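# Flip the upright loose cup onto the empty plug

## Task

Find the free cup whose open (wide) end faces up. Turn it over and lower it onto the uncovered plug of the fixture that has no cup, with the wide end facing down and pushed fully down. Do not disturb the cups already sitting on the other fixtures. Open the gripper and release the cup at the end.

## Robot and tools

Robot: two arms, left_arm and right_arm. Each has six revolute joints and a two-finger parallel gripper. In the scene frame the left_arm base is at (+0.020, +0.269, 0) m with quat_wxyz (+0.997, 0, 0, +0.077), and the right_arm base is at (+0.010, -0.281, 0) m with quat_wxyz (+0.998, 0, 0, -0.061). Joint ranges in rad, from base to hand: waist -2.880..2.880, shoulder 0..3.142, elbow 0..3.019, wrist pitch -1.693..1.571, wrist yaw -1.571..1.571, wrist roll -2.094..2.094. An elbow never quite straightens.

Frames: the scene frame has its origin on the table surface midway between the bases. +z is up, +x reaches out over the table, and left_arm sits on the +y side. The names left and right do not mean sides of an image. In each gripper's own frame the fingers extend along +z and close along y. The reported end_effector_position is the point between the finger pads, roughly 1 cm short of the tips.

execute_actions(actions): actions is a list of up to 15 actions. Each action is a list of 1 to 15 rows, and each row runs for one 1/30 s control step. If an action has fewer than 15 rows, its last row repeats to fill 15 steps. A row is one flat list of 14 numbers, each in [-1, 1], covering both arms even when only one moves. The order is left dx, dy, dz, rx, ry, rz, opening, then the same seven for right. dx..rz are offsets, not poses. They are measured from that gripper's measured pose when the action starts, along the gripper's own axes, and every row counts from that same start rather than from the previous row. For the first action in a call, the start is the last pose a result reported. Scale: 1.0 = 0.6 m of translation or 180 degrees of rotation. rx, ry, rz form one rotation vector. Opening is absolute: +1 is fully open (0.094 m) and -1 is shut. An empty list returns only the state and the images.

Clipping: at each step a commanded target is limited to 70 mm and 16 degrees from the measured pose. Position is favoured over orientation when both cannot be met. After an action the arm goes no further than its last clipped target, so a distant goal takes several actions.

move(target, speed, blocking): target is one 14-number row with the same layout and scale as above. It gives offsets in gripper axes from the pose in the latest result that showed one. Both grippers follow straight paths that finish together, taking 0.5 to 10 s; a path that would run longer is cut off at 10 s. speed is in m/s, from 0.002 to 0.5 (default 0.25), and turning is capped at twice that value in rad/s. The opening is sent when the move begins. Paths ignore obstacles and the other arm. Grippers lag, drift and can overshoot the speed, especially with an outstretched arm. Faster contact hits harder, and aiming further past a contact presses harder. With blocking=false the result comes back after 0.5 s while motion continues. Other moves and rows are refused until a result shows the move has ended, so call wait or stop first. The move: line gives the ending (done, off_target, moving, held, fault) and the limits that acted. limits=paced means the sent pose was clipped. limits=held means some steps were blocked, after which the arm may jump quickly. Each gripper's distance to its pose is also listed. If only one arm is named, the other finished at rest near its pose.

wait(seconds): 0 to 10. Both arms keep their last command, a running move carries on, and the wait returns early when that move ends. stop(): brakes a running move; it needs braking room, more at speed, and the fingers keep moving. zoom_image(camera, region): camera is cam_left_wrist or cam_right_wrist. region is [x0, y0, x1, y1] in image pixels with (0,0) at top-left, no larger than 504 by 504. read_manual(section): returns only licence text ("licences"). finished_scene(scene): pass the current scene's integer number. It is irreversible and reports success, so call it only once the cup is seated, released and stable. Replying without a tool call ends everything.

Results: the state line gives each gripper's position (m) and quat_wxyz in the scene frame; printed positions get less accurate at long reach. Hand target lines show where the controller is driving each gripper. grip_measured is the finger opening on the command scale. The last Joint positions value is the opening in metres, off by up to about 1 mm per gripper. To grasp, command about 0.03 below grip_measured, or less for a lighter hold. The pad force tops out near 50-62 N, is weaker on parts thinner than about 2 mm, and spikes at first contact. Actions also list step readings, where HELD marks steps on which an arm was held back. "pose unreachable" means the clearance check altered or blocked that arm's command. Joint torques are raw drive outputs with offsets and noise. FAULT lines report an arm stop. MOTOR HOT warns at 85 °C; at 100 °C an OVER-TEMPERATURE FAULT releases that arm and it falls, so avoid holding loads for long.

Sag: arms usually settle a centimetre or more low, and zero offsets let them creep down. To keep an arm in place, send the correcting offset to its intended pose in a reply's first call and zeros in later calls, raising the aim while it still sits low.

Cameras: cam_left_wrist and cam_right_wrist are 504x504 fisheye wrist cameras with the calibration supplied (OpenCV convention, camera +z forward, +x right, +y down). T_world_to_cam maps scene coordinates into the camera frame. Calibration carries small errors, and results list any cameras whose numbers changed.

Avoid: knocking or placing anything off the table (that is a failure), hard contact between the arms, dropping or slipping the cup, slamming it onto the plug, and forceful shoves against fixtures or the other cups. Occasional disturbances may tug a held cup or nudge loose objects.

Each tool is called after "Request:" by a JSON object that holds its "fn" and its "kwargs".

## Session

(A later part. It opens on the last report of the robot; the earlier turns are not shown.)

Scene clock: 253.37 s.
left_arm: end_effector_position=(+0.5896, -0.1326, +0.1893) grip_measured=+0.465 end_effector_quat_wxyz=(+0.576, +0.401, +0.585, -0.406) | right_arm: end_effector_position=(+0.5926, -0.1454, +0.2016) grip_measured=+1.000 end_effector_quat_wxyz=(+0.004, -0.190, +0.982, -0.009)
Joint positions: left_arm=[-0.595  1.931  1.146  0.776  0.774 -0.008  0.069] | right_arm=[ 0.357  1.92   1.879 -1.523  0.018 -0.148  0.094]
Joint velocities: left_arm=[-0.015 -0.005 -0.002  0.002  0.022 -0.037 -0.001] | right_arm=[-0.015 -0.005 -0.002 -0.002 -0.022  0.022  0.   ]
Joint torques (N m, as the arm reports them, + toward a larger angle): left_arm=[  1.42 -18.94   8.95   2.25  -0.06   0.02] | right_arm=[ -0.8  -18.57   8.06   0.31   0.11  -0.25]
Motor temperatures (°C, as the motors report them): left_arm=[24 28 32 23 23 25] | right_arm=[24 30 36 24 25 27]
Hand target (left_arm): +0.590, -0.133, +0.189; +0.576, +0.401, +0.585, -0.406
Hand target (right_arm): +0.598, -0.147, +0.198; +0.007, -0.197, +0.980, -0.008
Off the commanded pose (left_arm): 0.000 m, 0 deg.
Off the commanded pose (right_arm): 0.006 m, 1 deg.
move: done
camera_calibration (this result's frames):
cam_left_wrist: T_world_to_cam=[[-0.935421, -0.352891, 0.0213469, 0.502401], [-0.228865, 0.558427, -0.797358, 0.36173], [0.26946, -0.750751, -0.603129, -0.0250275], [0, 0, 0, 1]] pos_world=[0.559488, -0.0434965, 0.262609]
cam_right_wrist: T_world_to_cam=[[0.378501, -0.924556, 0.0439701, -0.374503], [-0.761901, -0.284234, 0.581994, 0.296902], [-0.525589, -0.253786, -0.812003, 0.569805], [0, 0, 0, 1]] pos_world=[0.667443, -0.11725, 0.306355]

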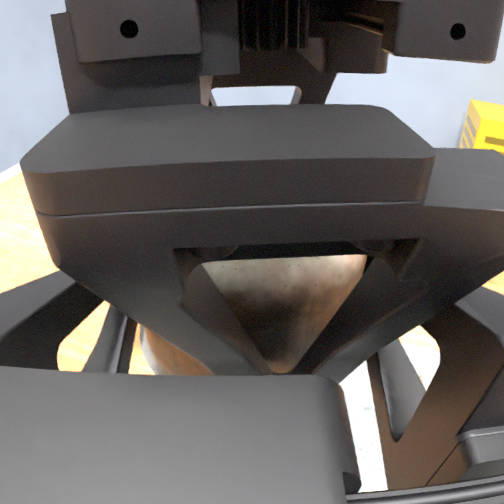

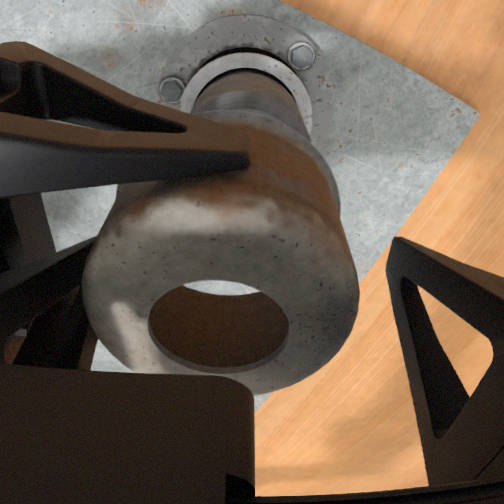

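Request:
{"fn": "execute_actions", "kwargs": {"actions": [[[0,0,0,0,0,0,0.15,0,0.015,0.01,0,0,0,0.6]],[[0,0,0,0,0,0,0.15,0,0.008,0,0,0,0,0.15]],[[0,0,0,0,0,0,0.15,0,0,0,0,0,0,0.15]]]}}

Scene clock: 256.07 s.
left_arm: end_effector_position=(+0.5858, -0.1321, +0.1836) grip_measured=+0.465 end_effector_quat_wxyz=(+0.571, +0.401, +0.589, -0.408) | right_arm: end_effector_position=(+0.5847, -0.1393, +0.1894) grip_measured=+0.463 end_effector_quat_wxyz=(-0.007, -0.196, +0.981, -0.008)
Joint positions: left_arm=[-0.597  1.931  1.134  0.775  0.776 -0.006  0.069] | right_arm=[ 0.369  1.919  1.846 -1.513  0.014 -0.147  0.069]
Joint velocities: left_arm=[-0.005 -0.005 -0.002 -0.002  0.022 -0.051 -0.   ] | right_arm=[ 0.005 -0.015  0.002 -0.002 -0.095  0.007  0.001]
Joint torques (N m, as the arm reports them, + toward a larger angle): left_arm=[  1.46 -18.83   9.11   2.27  -0.04   0.04] | right_arm=[ -1.63 -19.37   7.74  -0.1    0.25  -0.01]
Motor temperatures (°C, as the motors report them): left_arm=[24 28 32 23 23 25] | right_arm=[24 31 36 24 25 27]
Hand target (left_arm): +0.586, -0.132, +0.185; +0.572, +0.402, +0.588, -0.408
Hand target (right_arm): +0.585, -0.139, +0.190; -0.006, -0.196, +0.981, -0.008
Off the commanded pose (left_arm): 0.001 m, 0 deg.
Off the commanded pose (right_arm): 0.001 m, 0 deg.
Step readings (end_effector_position; steps 1 to 15: 1st action; 16 to 30: 2nd action; 31 to 45: 3rd action):
0: left_arm (+0.5896, -0.1326, +0.1893) | right_arm (+0.5926, -0.1454, +0.2016)
1: left_arm (+0.5896, -0.1326, +0.1893) | right_arm (+0.5922, -0.1453, +0.2003)
2: left_arm (+0.5896, -0.1326, +0.1893) | right_arm (+0.5910, -0.1438, +0.1987)
4: left_arm (+0.5888, -0.1332, +0.1888) | right_arm (+0.5880, -0.1412, +0.1946)
8: left_arm (+0.5876, -0.1328, +0.1870) | right_arm (+0.5865, -0.1394, +0.1919)
15: left_arm (+0.5876, -0.1328, +0.1870) | right_arm (+0.5866, -0.1394, +0.1919)
16: left_arm (+0.5876, -0.1328, +0.1870) | right_arm (+0.5865, -0.1396, +0.1917)
17: left_arm (+0.5873, -0.1328, +0.1865) | right_arm (+0.5863, -0.1396, +0.1915)
19: left_arm (+0.5866, -0.1325, +0.1852) | right_arm (+0.5857, -0.1392, +0.1907)
23: left_arm (+0.5862, -0.1323, +0.1845) | right_arm (+0.5852, -0.1394, +0.1900)
30: left_arm (+0.5862, -0.1323, +0.1845) | right_arm (+0.5852, -0.1394, +0.1900)
31: left_arm (+0.5861, -0.1322, +0.1843) | right_arm (+0.5852, -0.1394, +0.1900)
32: left_arm (+0.5860, -0.1322, +0.1842) | right_arm (+0.5851, -0.1394, +0.1899)
34: left_arm (+0.5859, -0.1321, +0.1838) | right_arm (+0.5848, -0.1394, +0.1896)
38: left_arm (+0.5858, -0.1321, +0.1836) | right_arm (+0.5847, -0.1393, +0.1894)
45: end_effector_position above
camera_calibration (this result's frames):
cam_left_wrist: T_world_to_cam=[[-0.93652, -0.349455, 0.0284979, 0.498931], [-0.234621, 0.564217, -0.791589, 0.359041], [0.260546, -0.748024, -0.610389, -0.0200985], [0, 0, 0, 1]] pos_world=[0.556734, -0.0432569, 0.257727]
cam_right_wrist: T_world_to_cam=[[0.38995, -0.92007, 0.0375638, -0.370207], [-0.745494, -0.291489, 0.599393, 0.285767], [-0.540534, -0.261737, -0.799573, 0.562624], [0, 0, 0, 1]] pos_world=[0.661518, -0.110059, 0.292478]

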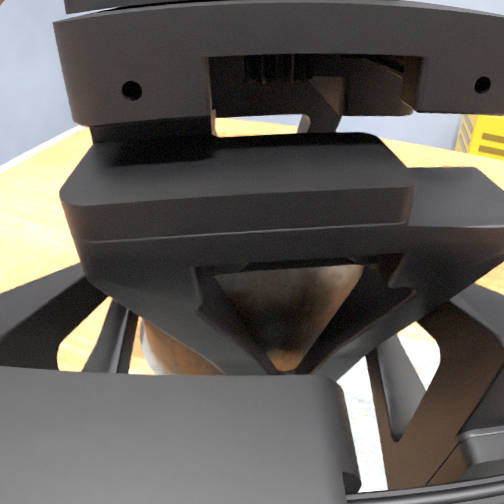

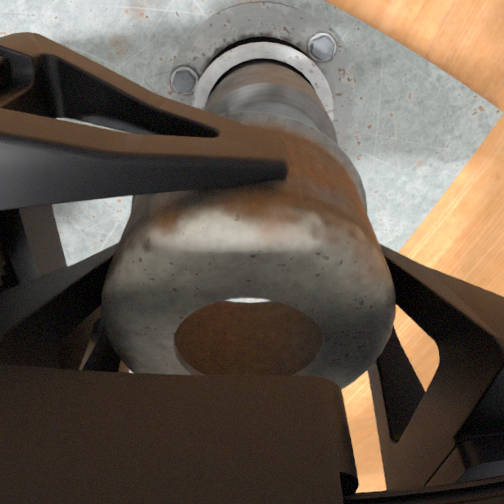

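Request:
{"fn": "execute_actions", "kwargs": {"actions": [[[0,0,0,0,0,0,1,0,0,0,0,0,0,0.15]],[[0,0,0,0,0,0,1,0,0,0,0,0,0,0.15]]]}}

Request:
{"fn": "move", "kwargs": {"target": [-0.03,0,-0.2,0,0,0,1,0,0,-0.02,0,0,0,0.15], "speed": 0.12}}

Scene clock: 258.33 s.
left_arm: end_effector_position=(+0.5858, -0.1321, +0.1836) grip_measured=+1.000 end_effector_quat_wxyz=(+0.571, +0.401, +0.589, -0.408) | right_arm: end_effector_position=(+0.5759, -0.1416, +0.1771) grip_measured=+0.463 end_effector_quat_wxyz=(-0.024, -0.196, +0.980, -0.008)
Joint positions: left_arm=[-0.597  1.931  1.134  0.775  0.776 -0.006  0.094] | right_arm=[ 0.369  1.92   1.814 -1.513  0.014 -0.147  0.069]
Joint velocities: left_arm=[-0.024  0.005 -0.007 -0.002 -0.11   0.007  0.   ] | right_arm=[ 0.005 -0.015 -0.007 -0.017  0.051  0.022  0.   ]
Joint torques (N m, as the arm reports them, + toward a larger angle): left_arm=[  1.3  -18.45   8.74   2.32  -0.03   0.03] | right_arm=[ -0.85 -18.52   8.28  -0.12   0.14  -0.03]
Motor temperatures (°C, as the motors report them): left_arm=[24 28 32 23 23 25] | right_arm=[24 31 36 24 25 27]
Hand target (left_arm): +0.586, -0.132, +0.184; +0.571, +0.401, +0.589, -0.408
Hand target (right_arm): +0.580, -0.141, +0.183; -0.016, -0.196, +0.980, -0.008
Off the commanded pose (left_arm): 0.000 m, 0 deg.
Off the commanded pose (right_arm): 0.007 m, 1 deg.
Step readings (end_effector_position; steps 1 to 15: 1st action; 16 to 30: 2nd action):
0: left_arm (+0.5858, -0.1321, +0.1836) | right_arm (+0.5847, -0.1393, +0.1894)
1: left_arm (+0.5858, -0.1321, +0.1836) | right_arm (+0.5846, -0.1394, +0.1893)
2: left_arm (+0.5858, -0.1321, +0.1836) | right_arm (+0.5841, -0.1395, +0.1886)
4: left_arm (+0.5858, -0.1321, +0.1836) | right_arm (+0.5822, -0.1400, +0.1859)
8: left_arm (+0.5858, -0.1321, +0.1836) | right_arm (+0.5801, -0.1405, +0.1830)
15: left_arm (+0.5858, -0.1321, +0.1836) | right_arm (+0.5800, -0.1405, +0.1829)
16: left_arm (+0.5858, -0.1321, +0.1836) | right_arm (+0.5797, -0.1406, +0.1824)
17: left_arm (+0.5858, -0.1321, +0.1836) | right_arm (+0.5791, -0.1408, +0.1816)
19: left_arm (+0.5858, -0.1321, +0.1836) | right_arm (+0.5774, -0.1412, +0.1791)
23: left_arm (+0.5858, -0.1321, +0.1836) | right_arm (+0.5759, -0.1416, +0.1771)
30: end_effector_position above
camera_calibration (this result's frames):
cam_left_wrist: T_world_to_cam=[[-0.93652, -0.349455, 0.0284979, 0.498931], [-0.234621, 0.564217, -0.791589, 0.359041], [0.260546, -0.748024, -0.610389, -0.0200985], [0, 0, 0, 1]] pos_world=[0.556734, -0.0432569, 0.257727]
cam_right_wrist: T_world_to_cam=[[0.391064, -0.919789, 0.0325039, -0.36806], [-0.726014, -0.286587, 0.625118, 0.270861], [-0.565661, -0.26806, -0.779853, 0.557553], [0, 0, 0, 1]] pos_world=[0.65597, -0.111455, 0.277453]

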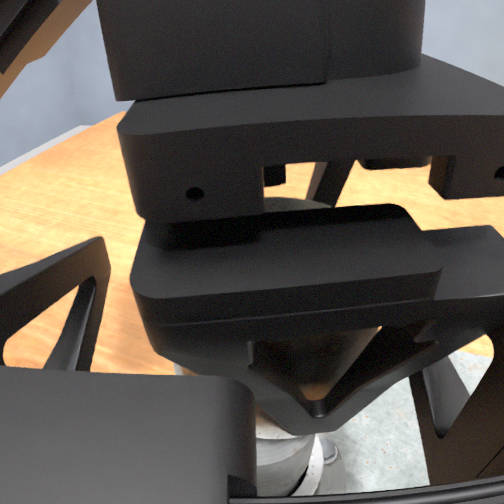

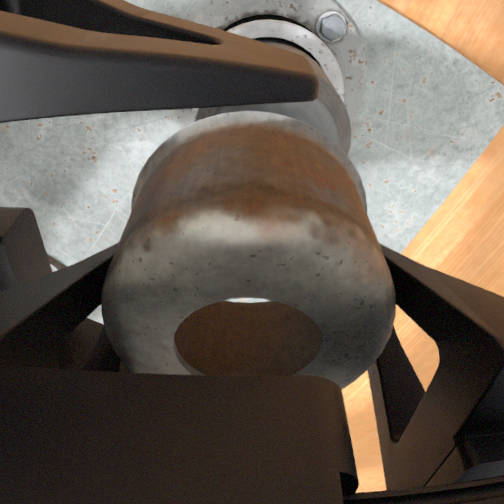

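Scene clock: 259.73 s.
left_arm: end_effector_position=(+0.5470, -0.0236, +0.2036) grip_measured=+1.000 end_effector_quat_wxyz=(+0.568, +0.400, +0.590, -0.410) | right_arm: end_effector_position=(+0.5680, -0.1435, +0.1734) grip_measured=+0.463 end_effector_quat_wxyz=(-0.039, -0.196, +0.980, -0.009)
Joint positions: left_arm=[-0.428  1.746  0.913  0.804  0.947 -0.007  0.094] | right_arm=[ 0.369  1.92   1.803 -1.533  0.014 -0.147  0.069]
Joint velocities: left_arm=[ 0.005 -0.005 -0.017 -0.022  0.007 -0.007  0.   ] | right_arm=[-0.005 -0.005 -0.012  0.002 -0.066  0.007 -0.   ]
Joint torques (N m, as the arm reports them, + toward a larger angle): left_arm=[  2.47 -15.87   7.34   3.4    0.1   -0.01] | right_arm=[ -0.96 -19.37   9.82  -0.69   0.14  -0.05]
Motor temperatures (°C, as the motors report them): left_arm=[24 28 32 23 23 25] | right_arm=[24 31 36 24 25 27]
Hand target (left_arm): +0.544, -0.020, +0.203; +0.572, +0.400, +0.588, -0.410
Hand target (right_arm): +0.576, -0.141, +0.189; -0.023, -0.196, +0.980, -0.008
Off the commanded pose (left_arm): 0.005 m, 1 deg.
Off the commanded pose (right_arm): 0.018 m, 2 deg.
move: off_target (right_arm)
camera_calibration (this result's frames):
cam_left_wrist: T_world_to_cam=[[-0.936868, -0.347675, 0.037431, 0.498397], [-0.240683, 0.563476, -0.790295, 0.307627], [0.253674, -0.749411, -0.611582, 0.0872899], [0, 0, 0, 1]] pos_world=[0.51883, 0.065356, 0.277845]
cam_right_wrist: T_world_to_cam=[[0.391977, -0.91956, 0.0276466, -0.366322], [-0.706686, -0.281723, 0.649019, 0.252446], [-0.589023, -0.273938, -0.760269, 0.558693], [0, 0, 0, 1]] pos_world=[0.651073, -0.112687, 0.271042]

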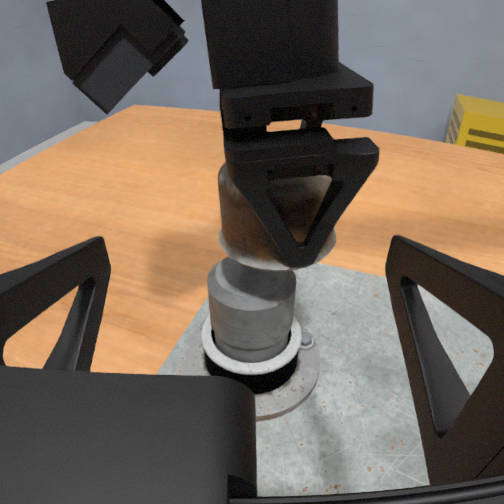

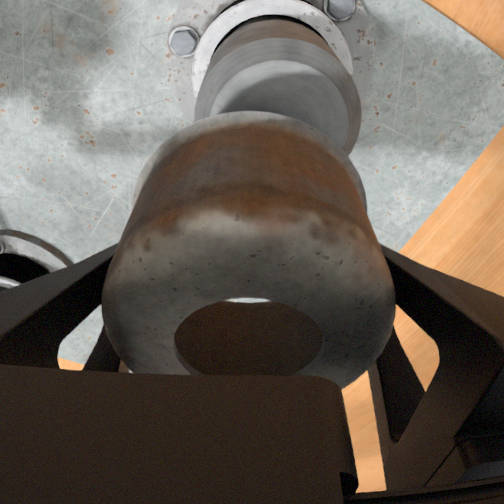

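Request:
{"fn": "move", "kwargs": {"target": [0,0,0,0,0,0,1,-0.04,0,-0.015,0,-0.035,0,0.15], "speed": 0.08}}

Scene clock: 262.23 s.
left_arm: end_effector_position=(+0.5470, -0.0236, +0.2036) grip_measured=+1.000 end_effector_quat_wxyz=(+0.568, +0.400, +0.590, -0.410) | right_arm: end_effector_position=(+0.5830, -0.1371, +0.1672) grip_measured=+0.463 end_effector_quat_wxyz=(-0.006, -0.196, +0.981, +0.000)
Joint positions: left_arm=[-0.428  1.746  0.913  0.804  0.947 -0.007  0.094] | right_arm=[ 0.369  1.92   1.788 -1.45  -0.001 -0.147  0.069]
Joint velocities: left_arm=[-0.005 -0.015  0.002 -0.012 -0.022  0.007  0.   ] | right_arm=[-0.005 -0.005 -0.002 -0.007  0.037  0.007 -0.   ]
Joint torques (N m, as the arm reports them, + toward a larger angle): left_arm=[  1.58 -15.6    8.59   2.22  -0.05   0.03] | right_arm=[ -1.04 -19.27   8.66   0.09   0.06   0.01]
Motor temperatures (°C, as the motors report them): left_arm=[24 28 32 23 23 25] | right_arm=[24 31 37 24 25 27]
Hand target (left_arm): +0.547, -0.024, +0.204; +0.568, +0.400, +0.590, -0.410
Hand target (right_arm): +0.590, -0.134, +0.181; +0.014, -0.196, +0.981, +0.002
Off the commanded pose (left_arm): 0.000 m, 0 deg.
Off the commanded pose (right_arm): 0.016 m, 2 deg.
move: off_target (right_arm)
camera_calibration (this result's frames):
cam_left_wrist: T_world_to_cam=[[-0.936868, -0.347675, 0.037431, 0.498397], [-0.240683, 0.563476, -0.790295, 0.307627], [0.253674, -0.749411, -0.611582, 0.0872899], [0, 0, 0, 1]] pos_world=[0.51883, 0.065356, 0.277845]
cam_right_wrist: T_world_to_cam=[[0.389755, -0.920628, 0.0231381, -0.36416], [-0.74576, -0.300783, 0.59445, 0.298204], [-0.540308, -0.248945, -0.8038, 0.546798], [0, 0, 0, 1]] pos_world=[0.659761, -0.109438, 0.270675]

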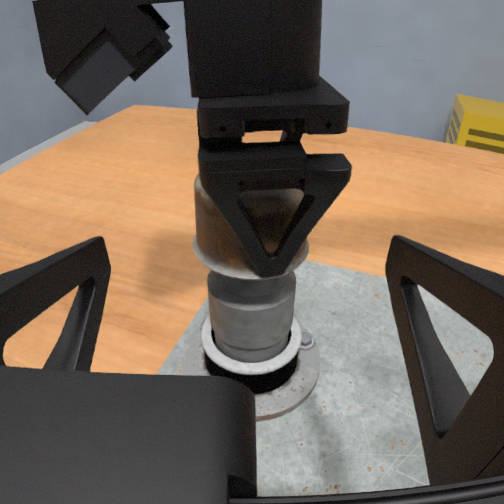

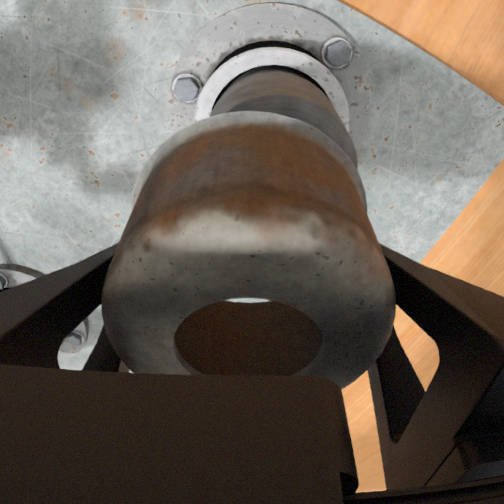

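Request:
{"fn": "move", "kwargs": {"target": [0,0,0,0,0,0,1,-0.01,-0.025,-0.01,0,0,0,0.15], "speed": 0.06}}

Scene clock: 264.67 s.
left_arm: end_effector_position=(+0.5470, -0.0236, +0.2036) grip_measured=+1.000 end_effector_quat_wxyz=(+0.568, +0.400, +0.590, -0.410) | right_arm: end_effector_position=(+0.5806, -0.1490, +0.1562) grip_measured=+0.463 end_effector_quat_wxyz=(-0.024, -0.189, +0.982, -0.001)
Joint positions: left_arm=[-0.428  1.746  0.913  0.804  0.947 -0.007  0.094] | right_arm=[ 0.351  1.936  1.783 -1.467 -0.001 -0.152  0.069]
Joint velocities: left_arm=[ 0.005 -0.005  0.002 -0.012  0.022 -0.037  0.   ] | right_arm=[-0.015 -0.005  0.012 -0.002 -0.037 -0.022  0.   ]
Joint torques (N m, as the arm reports them, + toward a larger angle): left_arm=[  1.77 -15.62   8.63   2.22  -0.02   0.03] | right_arm=[ -1.3  -19.28  10.97  -0.8    0.18  -0.19]
Motor temperatures (°C, as the motors report them): left_arm=[24 28 32 23 23 25] | right_arm=[24 31 37 24 25 27]
Hand target (left_arm): +0.547, -0.024, +0.204; +0.568, +0.400, +0.590, -0.410
Hand target (right_arm): +0.594, -0.148, +0.173; -0.005, -0.196, +0.981, -0.000
Off the commanded pose (left_arm): 0.000 m, 0 deg.
Off the commanded pose (right_arm): 0.022 m, 2 deg.
move: off_target (right_arm)
camera_calibration (this result's frames):
cam_left_wrist: T_world_to_cam=[[-0.936868, -0.347675, 0.037431, 0.498397], [-0.240683, 0.563476, -0.790295, 0.307627], [0.253674, -0.749411, -0.611582, 0.0872899], [0, 0, 0, 1]] pos_world=[0.51883, 0.065356, 0.277845]
cam_right_wrist: T_world_to_cam=[[0.377462, -0.925867, 0.0171128, -0.366625], [-0.727509, -0.28506, 0.624076, 0.286443], [-0.572934, -0.248015, -0.781176, 0.54929], [0, 0, 0, 1]] pos_world=[0.661483, -0.121561, 0.256604]

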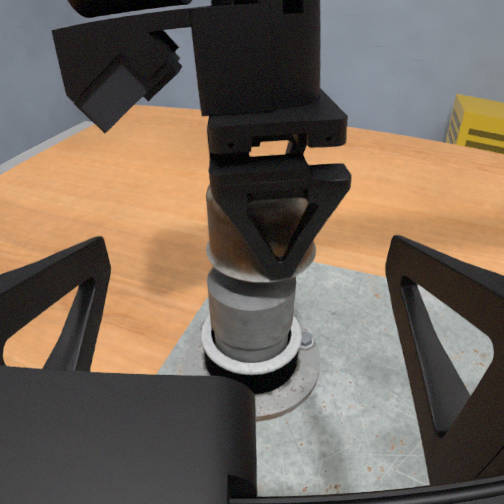

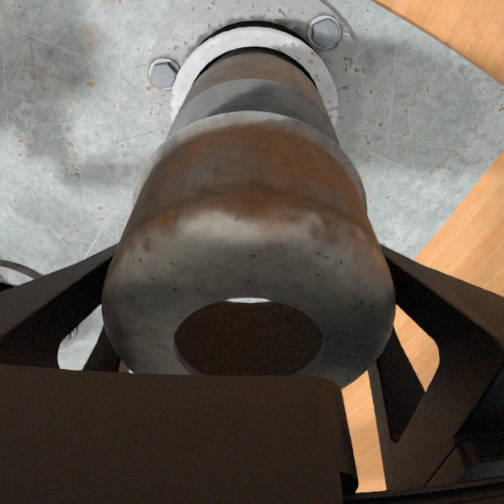

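Request:
{"fn": "execute_actions", "kwargs": {"actions": [[[0,0,0,0,0,0,1,-0.03,0,-0.03,0,-0.025,0,0.15]],[[0,0,0,0,0,0,1,0,0,-0.01,0,0,0,0.15]]]}}

Scene clock: 266.77 s.
left_arm: end_effector_position=(+0.5470, -0.0236, +0.2036) grip_measured=+1.000 end_effector_quat_wxyz=(+0.568, +0.400, +0.590, -0.410) | right_arm: end_effector_position=(+0.5850, -0.1461, +0.1560) grip_measured=+0.463 end_effector_quat_wxyz=(-0.014, -0.189, +0.982, +0.005)
Joint positions: left_arm=[-0.428  1.746  0.913  0.804  0.947 -0.007  0.094] | right_arm=[ 0.351  1.936  1.783 -1.446 -0.011 -0.152  0.069]
Joint velocities: left_arm=[-0.005 -0.005  0.007  0.002  0.022 -0.022  0.   ] | right_arm=[-0.024  0.005  0.002  0.007  0.051  0.007  0.001]
Joint torques (N m, as the arm reports them, + toward a larger angle): left_arm=[  1.31 -15.82   8.56   2.18  -0.03   0.01] | right_arm=[ -1.13 -19.88   8.25  -0.28   0.15   0.02]
Motor temperatures (°C, as the motors report them): left_arm=[24 28 32 23 23 25] | right_arm=[24 31 37 24 25 27]
Hand target (left_arm): +0.547, -0.024, +0.204; +0.568, +0.400, +0.590, -0.410
Hand target (right_arm): +0.587, -0.146, +0.162; -0.011, -0.189, +0.982, +0.005
Off the commanded pose (left_arm): 0.000 m, 0 deg.
Off the commanded pose (right_arm): 0.006 m, 0 deg.
Step readings (end_effector_position; steps 1 to 15: 1st action; 16 to 30: 2nd action):
0: left_arm (+0.5470, -0.0236, +0.2036) | right_arm (+0.5806, -0.1490, +0.1562)
1: left_arm (+0.5470, -0.0236, +0.2036) | right_arm (+0.5813, -0.1480, +0.1562)
2: left_arm (+0.5470, -0.0236, +0.2036) | right_arm (+0.5830, -0.1470, +0.1561)
4: left_arm (+0.5470, -0.0236, +0.2036) | right_arm (+0.5856, -0.1459, +0.1560)
8: left_arm (+0.5470, -0.0236, +0.2036) | right_arm (+0.5865, -0.1457, +0.1560)
15: left_arm (+0.5470, -0.0236, +0.2036) | right_arm (+0.5866, -0.1457, +0.1560)
16: left_arm (+0.5470, -0.0236, +0.2036) | right_arm (+0.5863, -0.1458, +0.1560)
17: left_arm (+0.5470, -0.0236, +0.2036) | right_arm (+0.5858, -0.1459, +0.1560)
19: left_arm (+0.5470, -0.0236, +0.2036) | right_arm (+0.5853, -0.1460, +0.1560)
23: left_arm (+0.5470, -0.0236, +0.2036) | right_arm (+0.5851, -0.1460, +0.1560)
30: end_effector_position above
camera_calibration (this result's frames):
cam_left_wrist: T_world_to_cam=[[-0.936868, -0.347675, 0.037431, 0.498397], [-0.240683, 0.563476, -0.790295, 0.307627], [0.253674, -0.749411, -0.611582, 0.0872899], [0, 0, 0, 1]] pos_world=[0.51883, 0.065356, 0.277845]
cam_right_wrist: T_world_to_cam=[[0.3772, -0.92608, 0.00976421, -0.364329], [-0.738158, -0.294257, 0.607071, 0.298147], [-0.559323, -0.236195, -0.794588, 0.548259], [0, 0, 0, 1]] pos_world=[0.664159, -0.12017, 0.258201]

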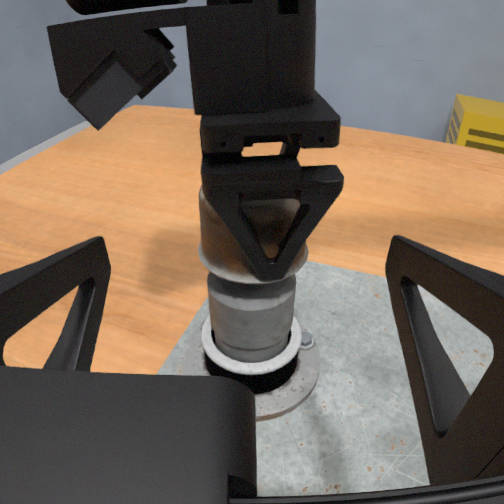

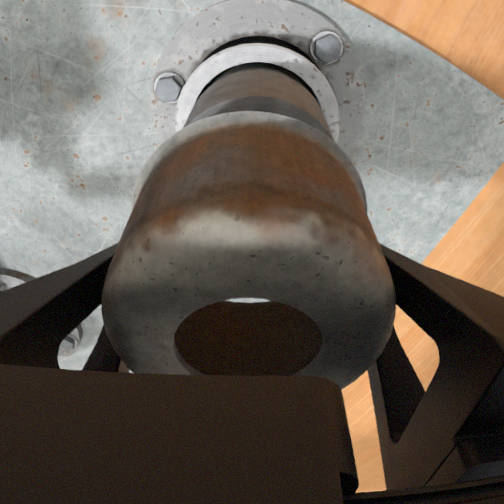

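Request:
{"fn": "move", "kwargs": {"target": [0,0,0,0,0,0,1,-0.01,0,0.05,0,-0.008,0,0.15], "speed": 0.05}}

Scene clock: 268.57 s.
left_arm: end_effector_position=(+0.5470, -0.0236, +0.2036) grip_measured=+1.000 end_effector_quat_wxyz=(+0.568, +0.400, +0.590, -0.410) | right_arm: end_effector_position=(+0.5850, -0.1460, +0.1275) grip_measured=+0.463 end_effector_quat_wxyz=(-0.007, -0.189, +0.982, +0.006)
Joint positions: left_arm=[-0.428  1.746  0.913  0.804  0.947 -0.007  0.094] | right_arm=[ 0.351  1.941  1.715 -1.358 -0.012 -0.152  0.069]
Joint velocities: left_arm=[ 0.005 -0.005 -0.012  0.017  0.066  0.095  0.   ] | right_arm=[-0.005  0.005 -0.002 -0.027 -0.037  0.022 -0.   ]
Joint torques (N m, as the arm reports them, + toward a larger angle): left_arm=[  1.62 -15.64   8.61   2.17  -0.04   0.05] | right_arm=[ -1.21 -18.75   8.03   0.27   0.01   0.05]
Motor temperatures (°C, as the motors report them): left_arm=[24 28 32 23 23 25] | right_arm=[24 31 37 24 25 27]
Hand target (left_arm): +0.547, -0.024, +0.204; +0.568, +0.400, +0.590, -0.410
Hand target (right_arm): +0.590, -0.143, +0.126; -0.002, -0.189, +0.982, +0.008
Off the commanded pose (left_arm): 0.000 m, 0 deg.
Off the commanded pose (right_arm): 0.005 m, 1 deg.
move: done
camera_calibration (this result's frames):
cam_left_wrist: T_world_to_cam=[[-0.936868, -0.347675, 0.037431, 0.498397], [-0.240683, 0.563476, -0.790295, 0.307627], [0.253674, -0.749411, -0.611582, 0.0872899], [0, 0, 0, 1]] pos_world=[0.51883, 0.065356, 0.277845]
cam_right_wrist: T_world_to_cam=[[0.377038, -0.926123, 0.0117415, -0.364152], [-0.746822, -0.296495, 0.595271, 0.321739], [-0.547813, -0.233209, -0.803439, 0.520431], [0, 0, 0, 1]] pos_world=[0.66268, -0.120486, 0.230888]

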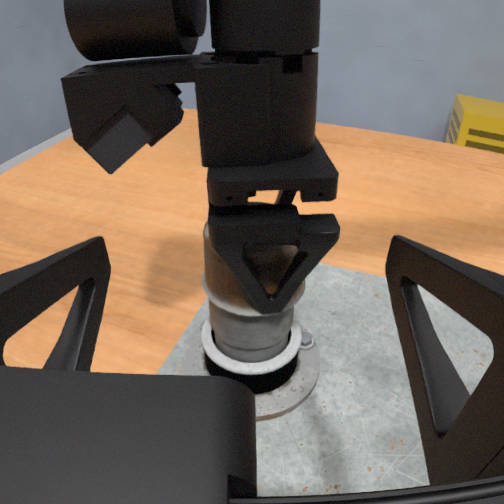

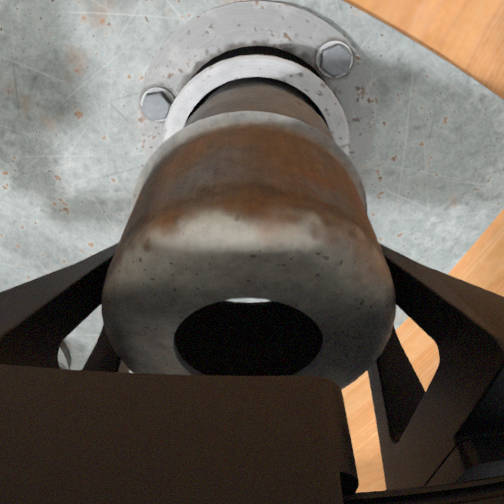

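It's over the plug. Continue down.

Request:
{"fn": "move", "kwargs": {"target": [0,0,0,0,0,0,1,-0.005,0,0.055,0,0,0,0.15], "speed": 0.05}}

Scene clock: 270.47 s.
left_arm: end_effector_position=(+0.5470, -0.0236, +0.2036) grip_measured=+1.000 end_effector_quat_wxyz=(+0.568, +0.400, +0.590, -0.410) | right_arm: end_effector_position=(+0.5874, -0.1464, +0.1047) grip_measured=+0.463 end_effector_quat_wxyz=(-0.001, -0.189, +0.982, +0.004)
Joint positions: left_arm=[-0.428  1.746  0.913  0.804  0.947 -0.007  0.094] | right_arm=[ 0.35   1.955  1.674 -1.292 -0.008 -0.152  0.069]
Joint velocities: left_arm=[-0.005 -0.015  0.002 -0.017  0.022 -0.022  0.   ] | right_arm=[ 0.005 -0.005  0.002 -0.002 -0.007  0.022 -0.003]
Joint torques (N m, as the arm reports them, + toward a larger angle): left_arm=[  1.54 -15.64   8.67   2.21  -0.03   0.04] | right_arm=[ -1.11 -18.99   7.16   0.17  -0.05   0.04]
Motor temperatures (°C, as the motors report them): left_arm=[24 28 32 23 23 25] | right_arm=[24 31 37 24 25 27]
Hand target (left_arm): +0.547, -0.024, +0.204; +0.568, +0.400, +0.590, -0.410
Hand target (right_arm): +0.587, -0.144, +0.095; -0.007, -0.189, +0.982, +0.006
Off the commanded pose (left_arm): 0.000 m, 0 deg.
Off the commanded pose (right_arm): 0.010 m, 1 deg.
move: done
camera_calibration (this result's frames):
cam_left_wrist: T_world_to_cam=[[-0.936868, -0.347675, 0.037431, 0.498397], [-0.240683, 0.563476, -0.790295, 0.307627], [0.253674, -0.749411, -0.611582, 0.0872899], [0, 0, 0, 1]] pos_world=[0.51883, 0.065356, 0.277845]
cam_right_wrist: T_world_to_cam=[[0.376532, -0.926241, 0.017377, -0.365414], [-0.754241, -0.295612, 0.586288, 0.342418], [-0.537907, -0.233863, -0.809916, 0.498049], [0, 0, 0, 1]] pos_world=[0.66376, -0.120763, 0.208972]

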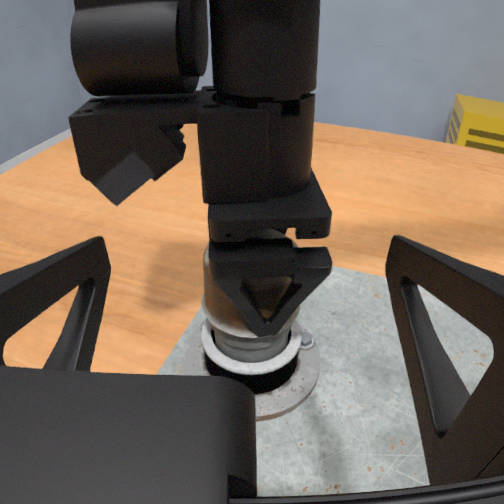

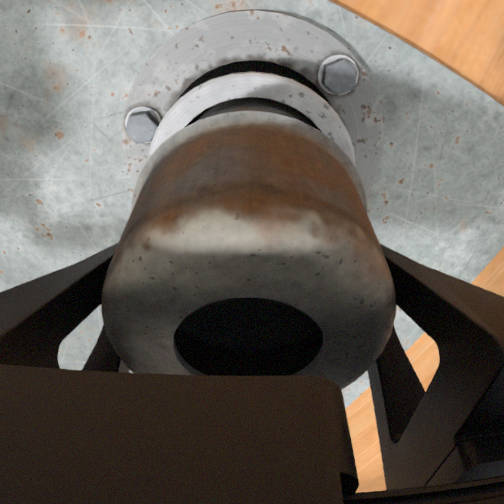

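Request:
{"fn": "move", "kwargs": {"target": [0,0,0,0,0,0,1, -0.003,0,0.03,0,0,0,0.15], "speed": 0.04}}

Scene clock: 275.80 s.
left_arm: end_effector_position=(+0.5470, -0.0236, +0.2036) grip_measured=+1.000 end_effector_quat_wxyz=(+0.568, +0.400, +0.590, -0.410) | right_arm: end_effector_position=(+0.5875, -0.1465, +0.1023) grip_measured=+0.463 end_effector_quat_wxyz=(+0.000, -0.189, +0.982, +0.004)
Joint positions: left_arm=[-0.428  1.746  0.913  0.804  0.947 -0.007  0.094] | right_arm=[ 0.35   1.955  1.668 -1.283 -0.007 -0.152  0.069]
Joint velocities: left_arm=[-0.005 -0.015  0.012 -0.007 -0.051  0.051  0.   ] | right_arm=[-0.005 -0.015  0.007 -0.007  0.022  0.007  0.   ]
Joint torques (N m, as the arm reports them, + toward a larger angle): left_arm=[  1.55 -15.73   8.55   2.2   -0.03   0.03] | right_arm=[ -1.24 -17.81   6.42   0.82   0.13  -0.03]
Motor temperatures (°C, as the motors report them): left_arm=[24 28 32 23 23 25] | right_arm=[24 32 37 24 25 27]
Hand target (left_arm): +0.547, -0.024, +0.204; +0.568, +0.400, +0.590, -0.410
Hand target (right_arm): +0.589, -0.145, +0.087; -0.001, -0.189, +0.982, +0.004
Off the commanded pose (left_arm): 0.000 m, 0 deg.
Off the commanded pose (right_arm): 0.016 m, 0 deg.
move: off_target (right_arm)
camera_calibration (this result's frames):
cam_left_wrist: T_world_to_cam=[[-0.936868, -0.347675, 0.037431, 0.498397], [-0.240683, 0.563476, -0.790295, 0.307627], [0.253674, -0.749411, -0.611582, 0.0872899], [0, 0, 0, 1]] pos_world=[0.51883, 0.065356, 0.277845]
cam_right_wrist: T_world_to_cam=[[0.376475, -0.92624, 0.0186123, -0.365604], [-0.756081, -0.29558, 0.58393, 0.345171], [-0.535357, -0.233908, -0.811591, 0.494807], [0, 0, 0, 1]] pos_world=[0.663517, -0.120873, 0.20683]

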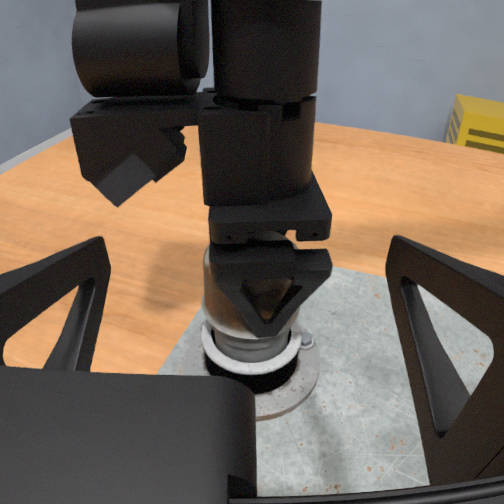

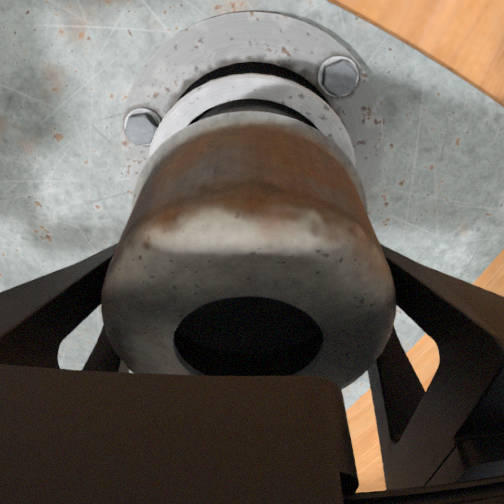

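Request:
{"fn": "move", "kwargs": {"target": [0,0,0,0,0,0,1, 0,0,-0.01,0,0,0,0.75], "speed": 0.04}}

Request:
{"fn": "move", "kwargs": {"target": [0,0,0,0,0,0,1, -0.06,0,-0.12,0,0,0,1], "speed": 0.15}}

Scene clock: 277.43 s.
left_arm: end_effector_position=(+0.5470, -0.0236, +0.2036) grip_measured=+1.000 end_effector_quat_wxyz=(+0.568, +0.400, +0.590, -0.410) | right_arm: end_effector_position=(+0.5845, -0.1472, +0.1009) grip_measured=+0.748 end_effector_quat_wxyz=(-0.004, -0.189, +0.982, +0.003)
Joint positions: left_arm=[-0.428  1.746  0.913  0.804  0.947 -0.007  0.094] | right_arm=[ 0.35   1.954  1.663 -1.288 -0.007 -0.152  0.082]
Joint velocities: left_arm=[-0.005  0.005 -0.002 -0.012 -0.066  0.007  0.   ] | right_arm=[ 0.005 -0.015 -0.017 -0.017 -0.125 -0.007 -0.   ]
Joint torques (N m, as the arm reports them, + toward a larger angle): left_arm=[  1.69 -15.61   8.56   2.21  -0.03   0.02] | right_arm=[ -1.43 -19.94   8.08  -0.52   0.14  -0.04]
Motor temperatures (°C, as the motors report them): left_arm=[24 28 32 23 23 25] | right_arm=[24 32 36 24 25 27]
Hand target (left_arm): +0.547, -0.024, +0.204; +0.568, +0.400, +0.590, -0.410
Hand target (right_arm): +0.587, -0.147, +0.108; +0.001, -0.189, +0.982, +0.004
Off the commanded pose (left_arm): 0.000 m, 0 deg.
Off the commanded pose (right_arm): 0.008 m, 1 deg.
move: done
camera_calibration (this result's frames):
cam_left_wrist: T_world_to_cam=[[-0.936868, -0.347675, 0.037431, 0.498397], [-0.240683, 0.563476, -0.790295, 0.307627], [0.253674, -0.749411, -0.611582, 0.0872899], [0, 0, 0, 1]] pos_world=[0.51883, 0.065356, 0.277845]
cam_right_wrist: T_world_to_cam=[[0.376641, -0.926201, 0.0171053, -0.365036], [-0.75062, -0.294316, 0.591563, 0.339744], [-0.542872, -0.235647, -0.806077, 0.495524], [0, 0, 0, 1]] pos_world=[0.661513, -0.121336, 0.204694]

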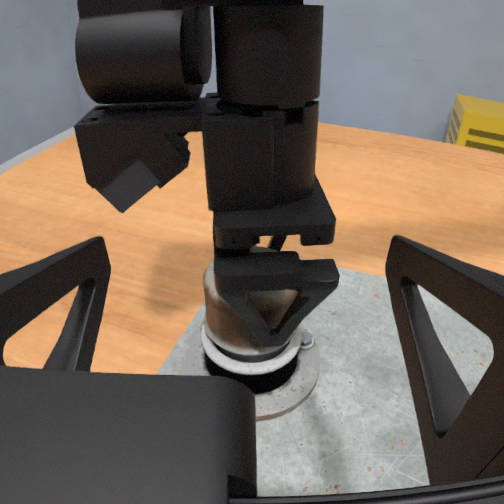

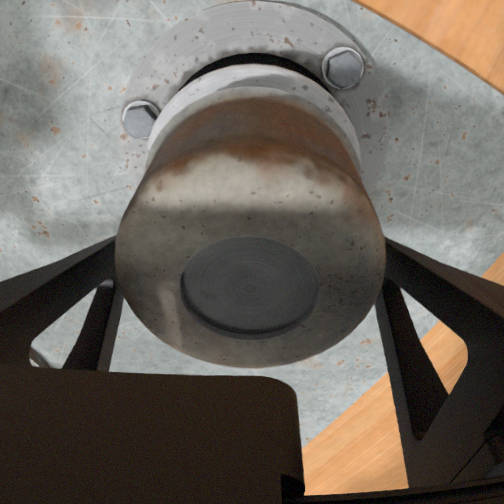

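Scene clock: 278.70 s.
left_arm: end_effector_position=(+0.5470, -0.0236, +0.2036) grip_measured=+1.000 end_effector_quat_wxyz=(+0.568, +0.400, +0.590, -0.410) | right_arm: end_effector_position=(+0.6076, -0.1418, +0.1646) grip_measured=+1.000 end_effector_quat_wxyz=(-0.015, -0.189, +0.982, +0.003)
Joint positions: left_arm=[-0.428  1.746  0.913  0.804  0.947 -0.007  0.094] | right_arm=[ 0.35   2.     1.904 -1.506 -0.007 -0.152  0.094]
Joint velocities: left_arm=[-0.015 -0.005  0.017  0.027  0.007  0.051  0.   ] | right_arm=[ 0.005 -0.015 -0.017  0.002 -0.037 -0.037  0.   ]
Joint torques (N m, as the arm reports them, + toward a larger angle): left_arm=[  1.38 -15.77   8.54   2.19  -0.04   0.03] | right_arm=[  0.09 -20.62   9.93  -0.57   0.09   0.06]
Motor temperatures (°C, as the motors report them): left_arm=[24 28 32 23 23 25] | right_arm=[24 32 37 24 25 27]
Hand target (left_arm): +0.547, -0.024, +0.204; +0.568, +0.400, +0.590, -0.410
Hand target (right_arm): +0.617, -0.134, +0.173; -0.004, -0.189, +0.982, +0.004
Off the commanded pose (left_arm): 0.000 m, 0 deg.
Off the commanded pose (right_arm): 0.016 m, 1 deg.
move: off_target (right_arm)
camera_calibration (this result's frames):
cam_left_wrist: T_world_to_cam=[[-0.936868, -0.347675, 0.037431, 0.498397], [-0.240683, 0.563476, -0.790295, 0.307627], [0.253674, -0.749411, -0.611582, 0.0872899], [0, 0, 0, 1]] pos_world=[0.51883, 0.065356, 0.277845]
cam_right_wrist: T_world_to_cam=[[0.376967, -0.926126, 0.0136638, -0.36949], [-0.737906, -0.291373, 0.608767, 0.310845], [-0.559813, -0.239568, -0.793232, 0.568235], [0, 0, 0, 1]] pos_world=[0.686766, -0.115492, 0.266559]

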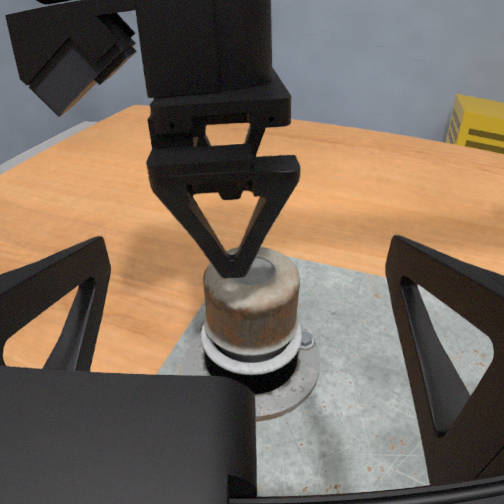

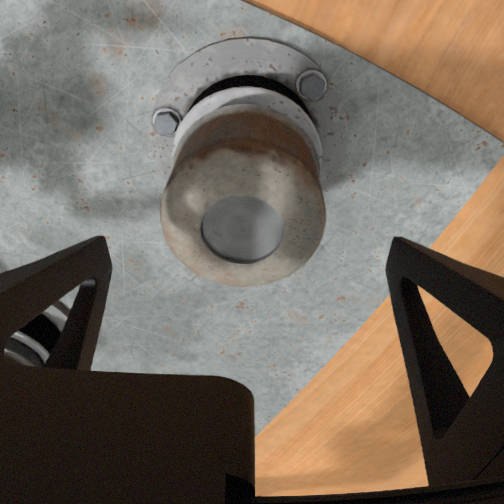

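Request:
{"fn": "zoom_image", "kwargs": {"camera": "cam_left_wrist", "region": [180,230,340,410]}}

Request:
{"fn": "zoom_image", "kwargs": {"camera": "cam_right_wrist", "region": [140,30,350,300]}}

Region (180, 230, 340, 410) of cam_left_wrist's 504x504 image, scaled by 2.800, with more detail than that image has.

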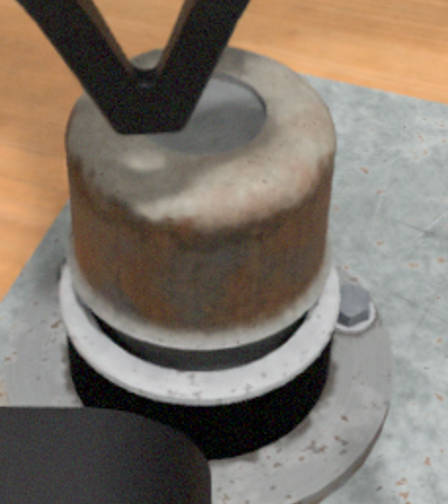

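Region (140, 30, 350, 300) of cam_right_wrist's 504x504 image, scaled by 1.867, with more detail than that image has.

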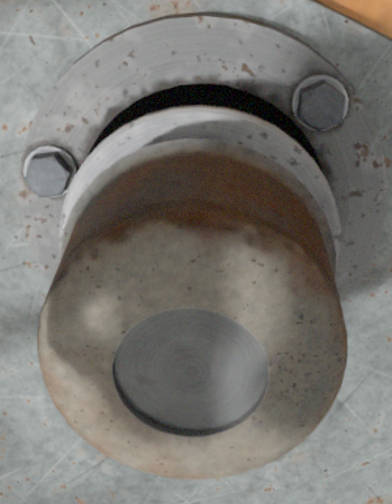

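Request:
{"fn": "move", "kwargs": {"target": [0,0,0,0,0,0,1, 0.04,0.005,0,0,0,0,-0.06], "speed": 0.1}}

Scene clock: 282.33 s.
left_arm: end_effector_position=(+0.5470, -0.0236, +0.2036) grip_measured=+1.000 end_effector_quat_wxyz=(+0.568, +0.400, +0.590, -0.410) | right_arm: end_effector_position=(+0.5808, -0.1483, +0.1480) grip_measured=-0.058 end_effector_quat_wxyz=(-0.036, -0.188, +0.981, +0.002)
Joint positions: left_arm=[-0.428  1.746  0.913  0.804  0.947 -0.007  0.094] | right_arm=[ 0.35   1.956  1.792 -1.478 -0.007 -0.152  0.044]
Joint velocities: left_arm=[-0.005 -0.005  0.007  0.007 -0.037 -0.007  0.   ] | right_arm=[-0.024  0.005 -0.002 -0.022 -0.081  0.007 -0.   ]
Joint torques (N m, as the arm reports them, + toward a larger angle): left_arm=[  1.43 -15.5    8.59   2.19  -0.03   0.02] | right_arm=[ -1.27 -22.52   7.75  -0.07   0.1   -0.04]
Motor temperatures (°C, as the motors report them): left_arm=[24 28 32 22 23 25] | right_arm=[24 32 37 24 25 27]
Hand target (left_arm): +0.547, -0.024, +0.204; +0.568, +0.400, +0.590, -0.410
Hand target (right_arm): +0.584, -0.149, +0.165; -0.015, -0.188, +0.982, +0.003
Off the commanded pose (left_arm): 0.000 m, 0 deg.
Off the commanded pose (right_arm): 0.018 m, 2 deg.
move: off_target (right_arm)
camera_calibration (this result's frames):
cam_left_wrist: T_world_to_cam=[[-0.936868, -0.347675, 0.037431, 0.498397], [-0.240683, 0.563476, -0.790295, 0.307627], [0.253674, -0.749411, -0.611582, 0.0872899], [0, 0, 0, 1]] pos_world=[0.51883, 0.065356, 0.277845]
cam_right_wrist: T_world_to_cam=[[0.377061, -0.926159, 0.00738099, -0.364311], [-0.712509, -0.284969, 0.641189, 0.280688], [-0.59174, -0.247027, -0.767347, 0.552116], [0, 0, 0, 1]] pos_world=[0.66407, -0.121035, 0.246379]

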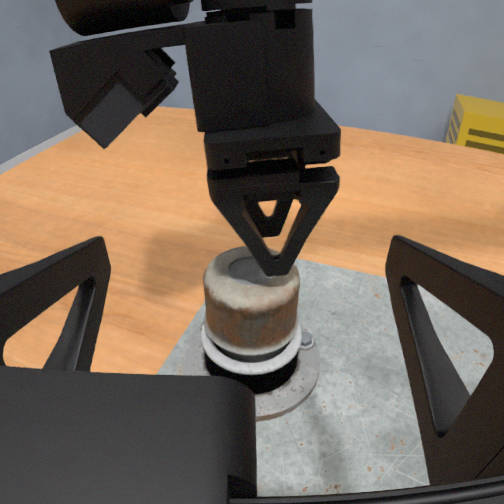

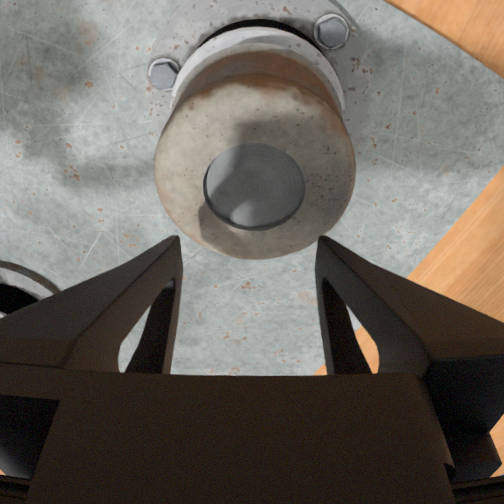

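Request:
{"fn": "move", "kwargs": {"target": [0,0,0,0,0,0,1, -0.008,0,0.035,0,0.015,0,-0.06], "speed": 0.04}}

Scene clock: 284.33 s.
left_arm: end_effector_position=(+0.5470, -0.0236, +0.2036) grip_measured=+1.000 end_effector_quat_wxyz=(+0.568, +0.400, +0.590, -0.410) | right_arm: end_effector_position=(+0.5787, -0.1493, +0.1350) grip_measured=-0.058 end_effector_quat_wxyz=(-0.052, -0.189, +0.981, -0.001)
Joint positions: left_arm=[-0.428  1.746  0.913  0.804  0.947 -0.007  0.094] | right_arm=[ 0.351  1.979  1.791 -1.487 -0.001 -0.152  0.044]
Joint velocities: left_arm=[-0.015 -0.015 -0.002  0.002  0.007  0.051  0.   ] | right_arm=[-0.015  0.024  0.012 -0.012  0.051  0.037 -0.001]
Joint torques (N m, as the arm reports them, + toward a larger angle): left_arm=[  1.41 -15.48   8.58   2.17  -0.03   0.02] | right_arm=[ -0.74 -16.91   8.62  -0.65   0.17   0.02]
Motor temperatures (°C, as the motors report them): left_arm=[24 28 32 22 23 25] | right_arm=[24 32 37 24 25 27]
Hand target (left_arm): +0.547, -0.024, +0.204; +0.568, +0.400, +0.590, -0.410
Hand target (right_arm): +0.584, -0.146, +0.127; -0.059, -0.189, +0.980, -0.003
Off the commanded pose (left_arm): 0.000 m, 0 deg.
Off the commanded pose (right_arm): 0.010 m, 1 deg.
move: done
camera_calibration (this result's frames):
cam_left_wrist: T_world_to_cam=[[-0.936868, -0.347675, 0.037431, 0.498397], [-0.240683, 0.563476, -0.790295, 0.307627], [0.253674, -0.749411, -0.611582, 0.0872899], [0, 0, 0, 1]] pos_world=[0.51883, 0.065356, 0.277845]
cam_right_wrist: T_world_to_cam=[[0.378468, -0.925581, 0.00778296, -0.365174], [-0.692094, -0.277393, 0.666377, 0.273165], [-0.614628, -0.257589, -0.745574, 0.549427], [0, 0, 0, 1]] pos_world=[0.664956, -0.120698, 0.23045]

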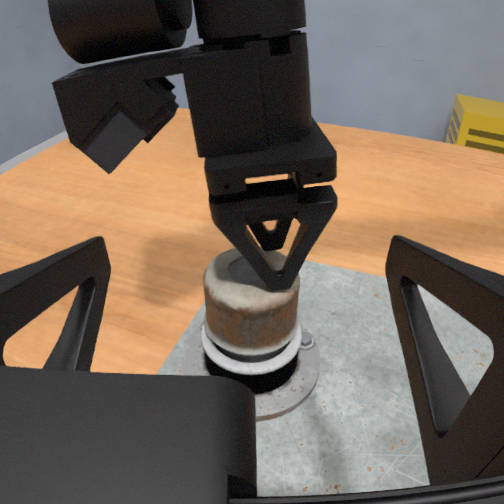

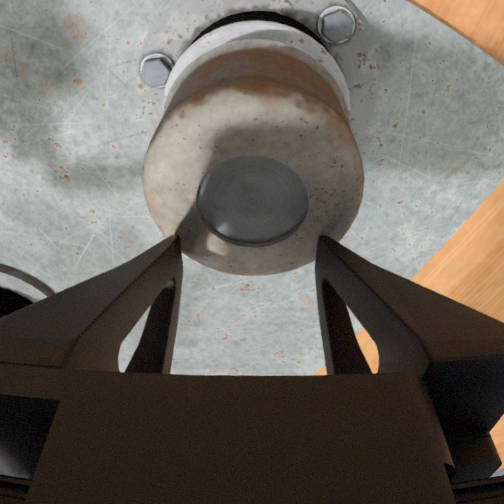

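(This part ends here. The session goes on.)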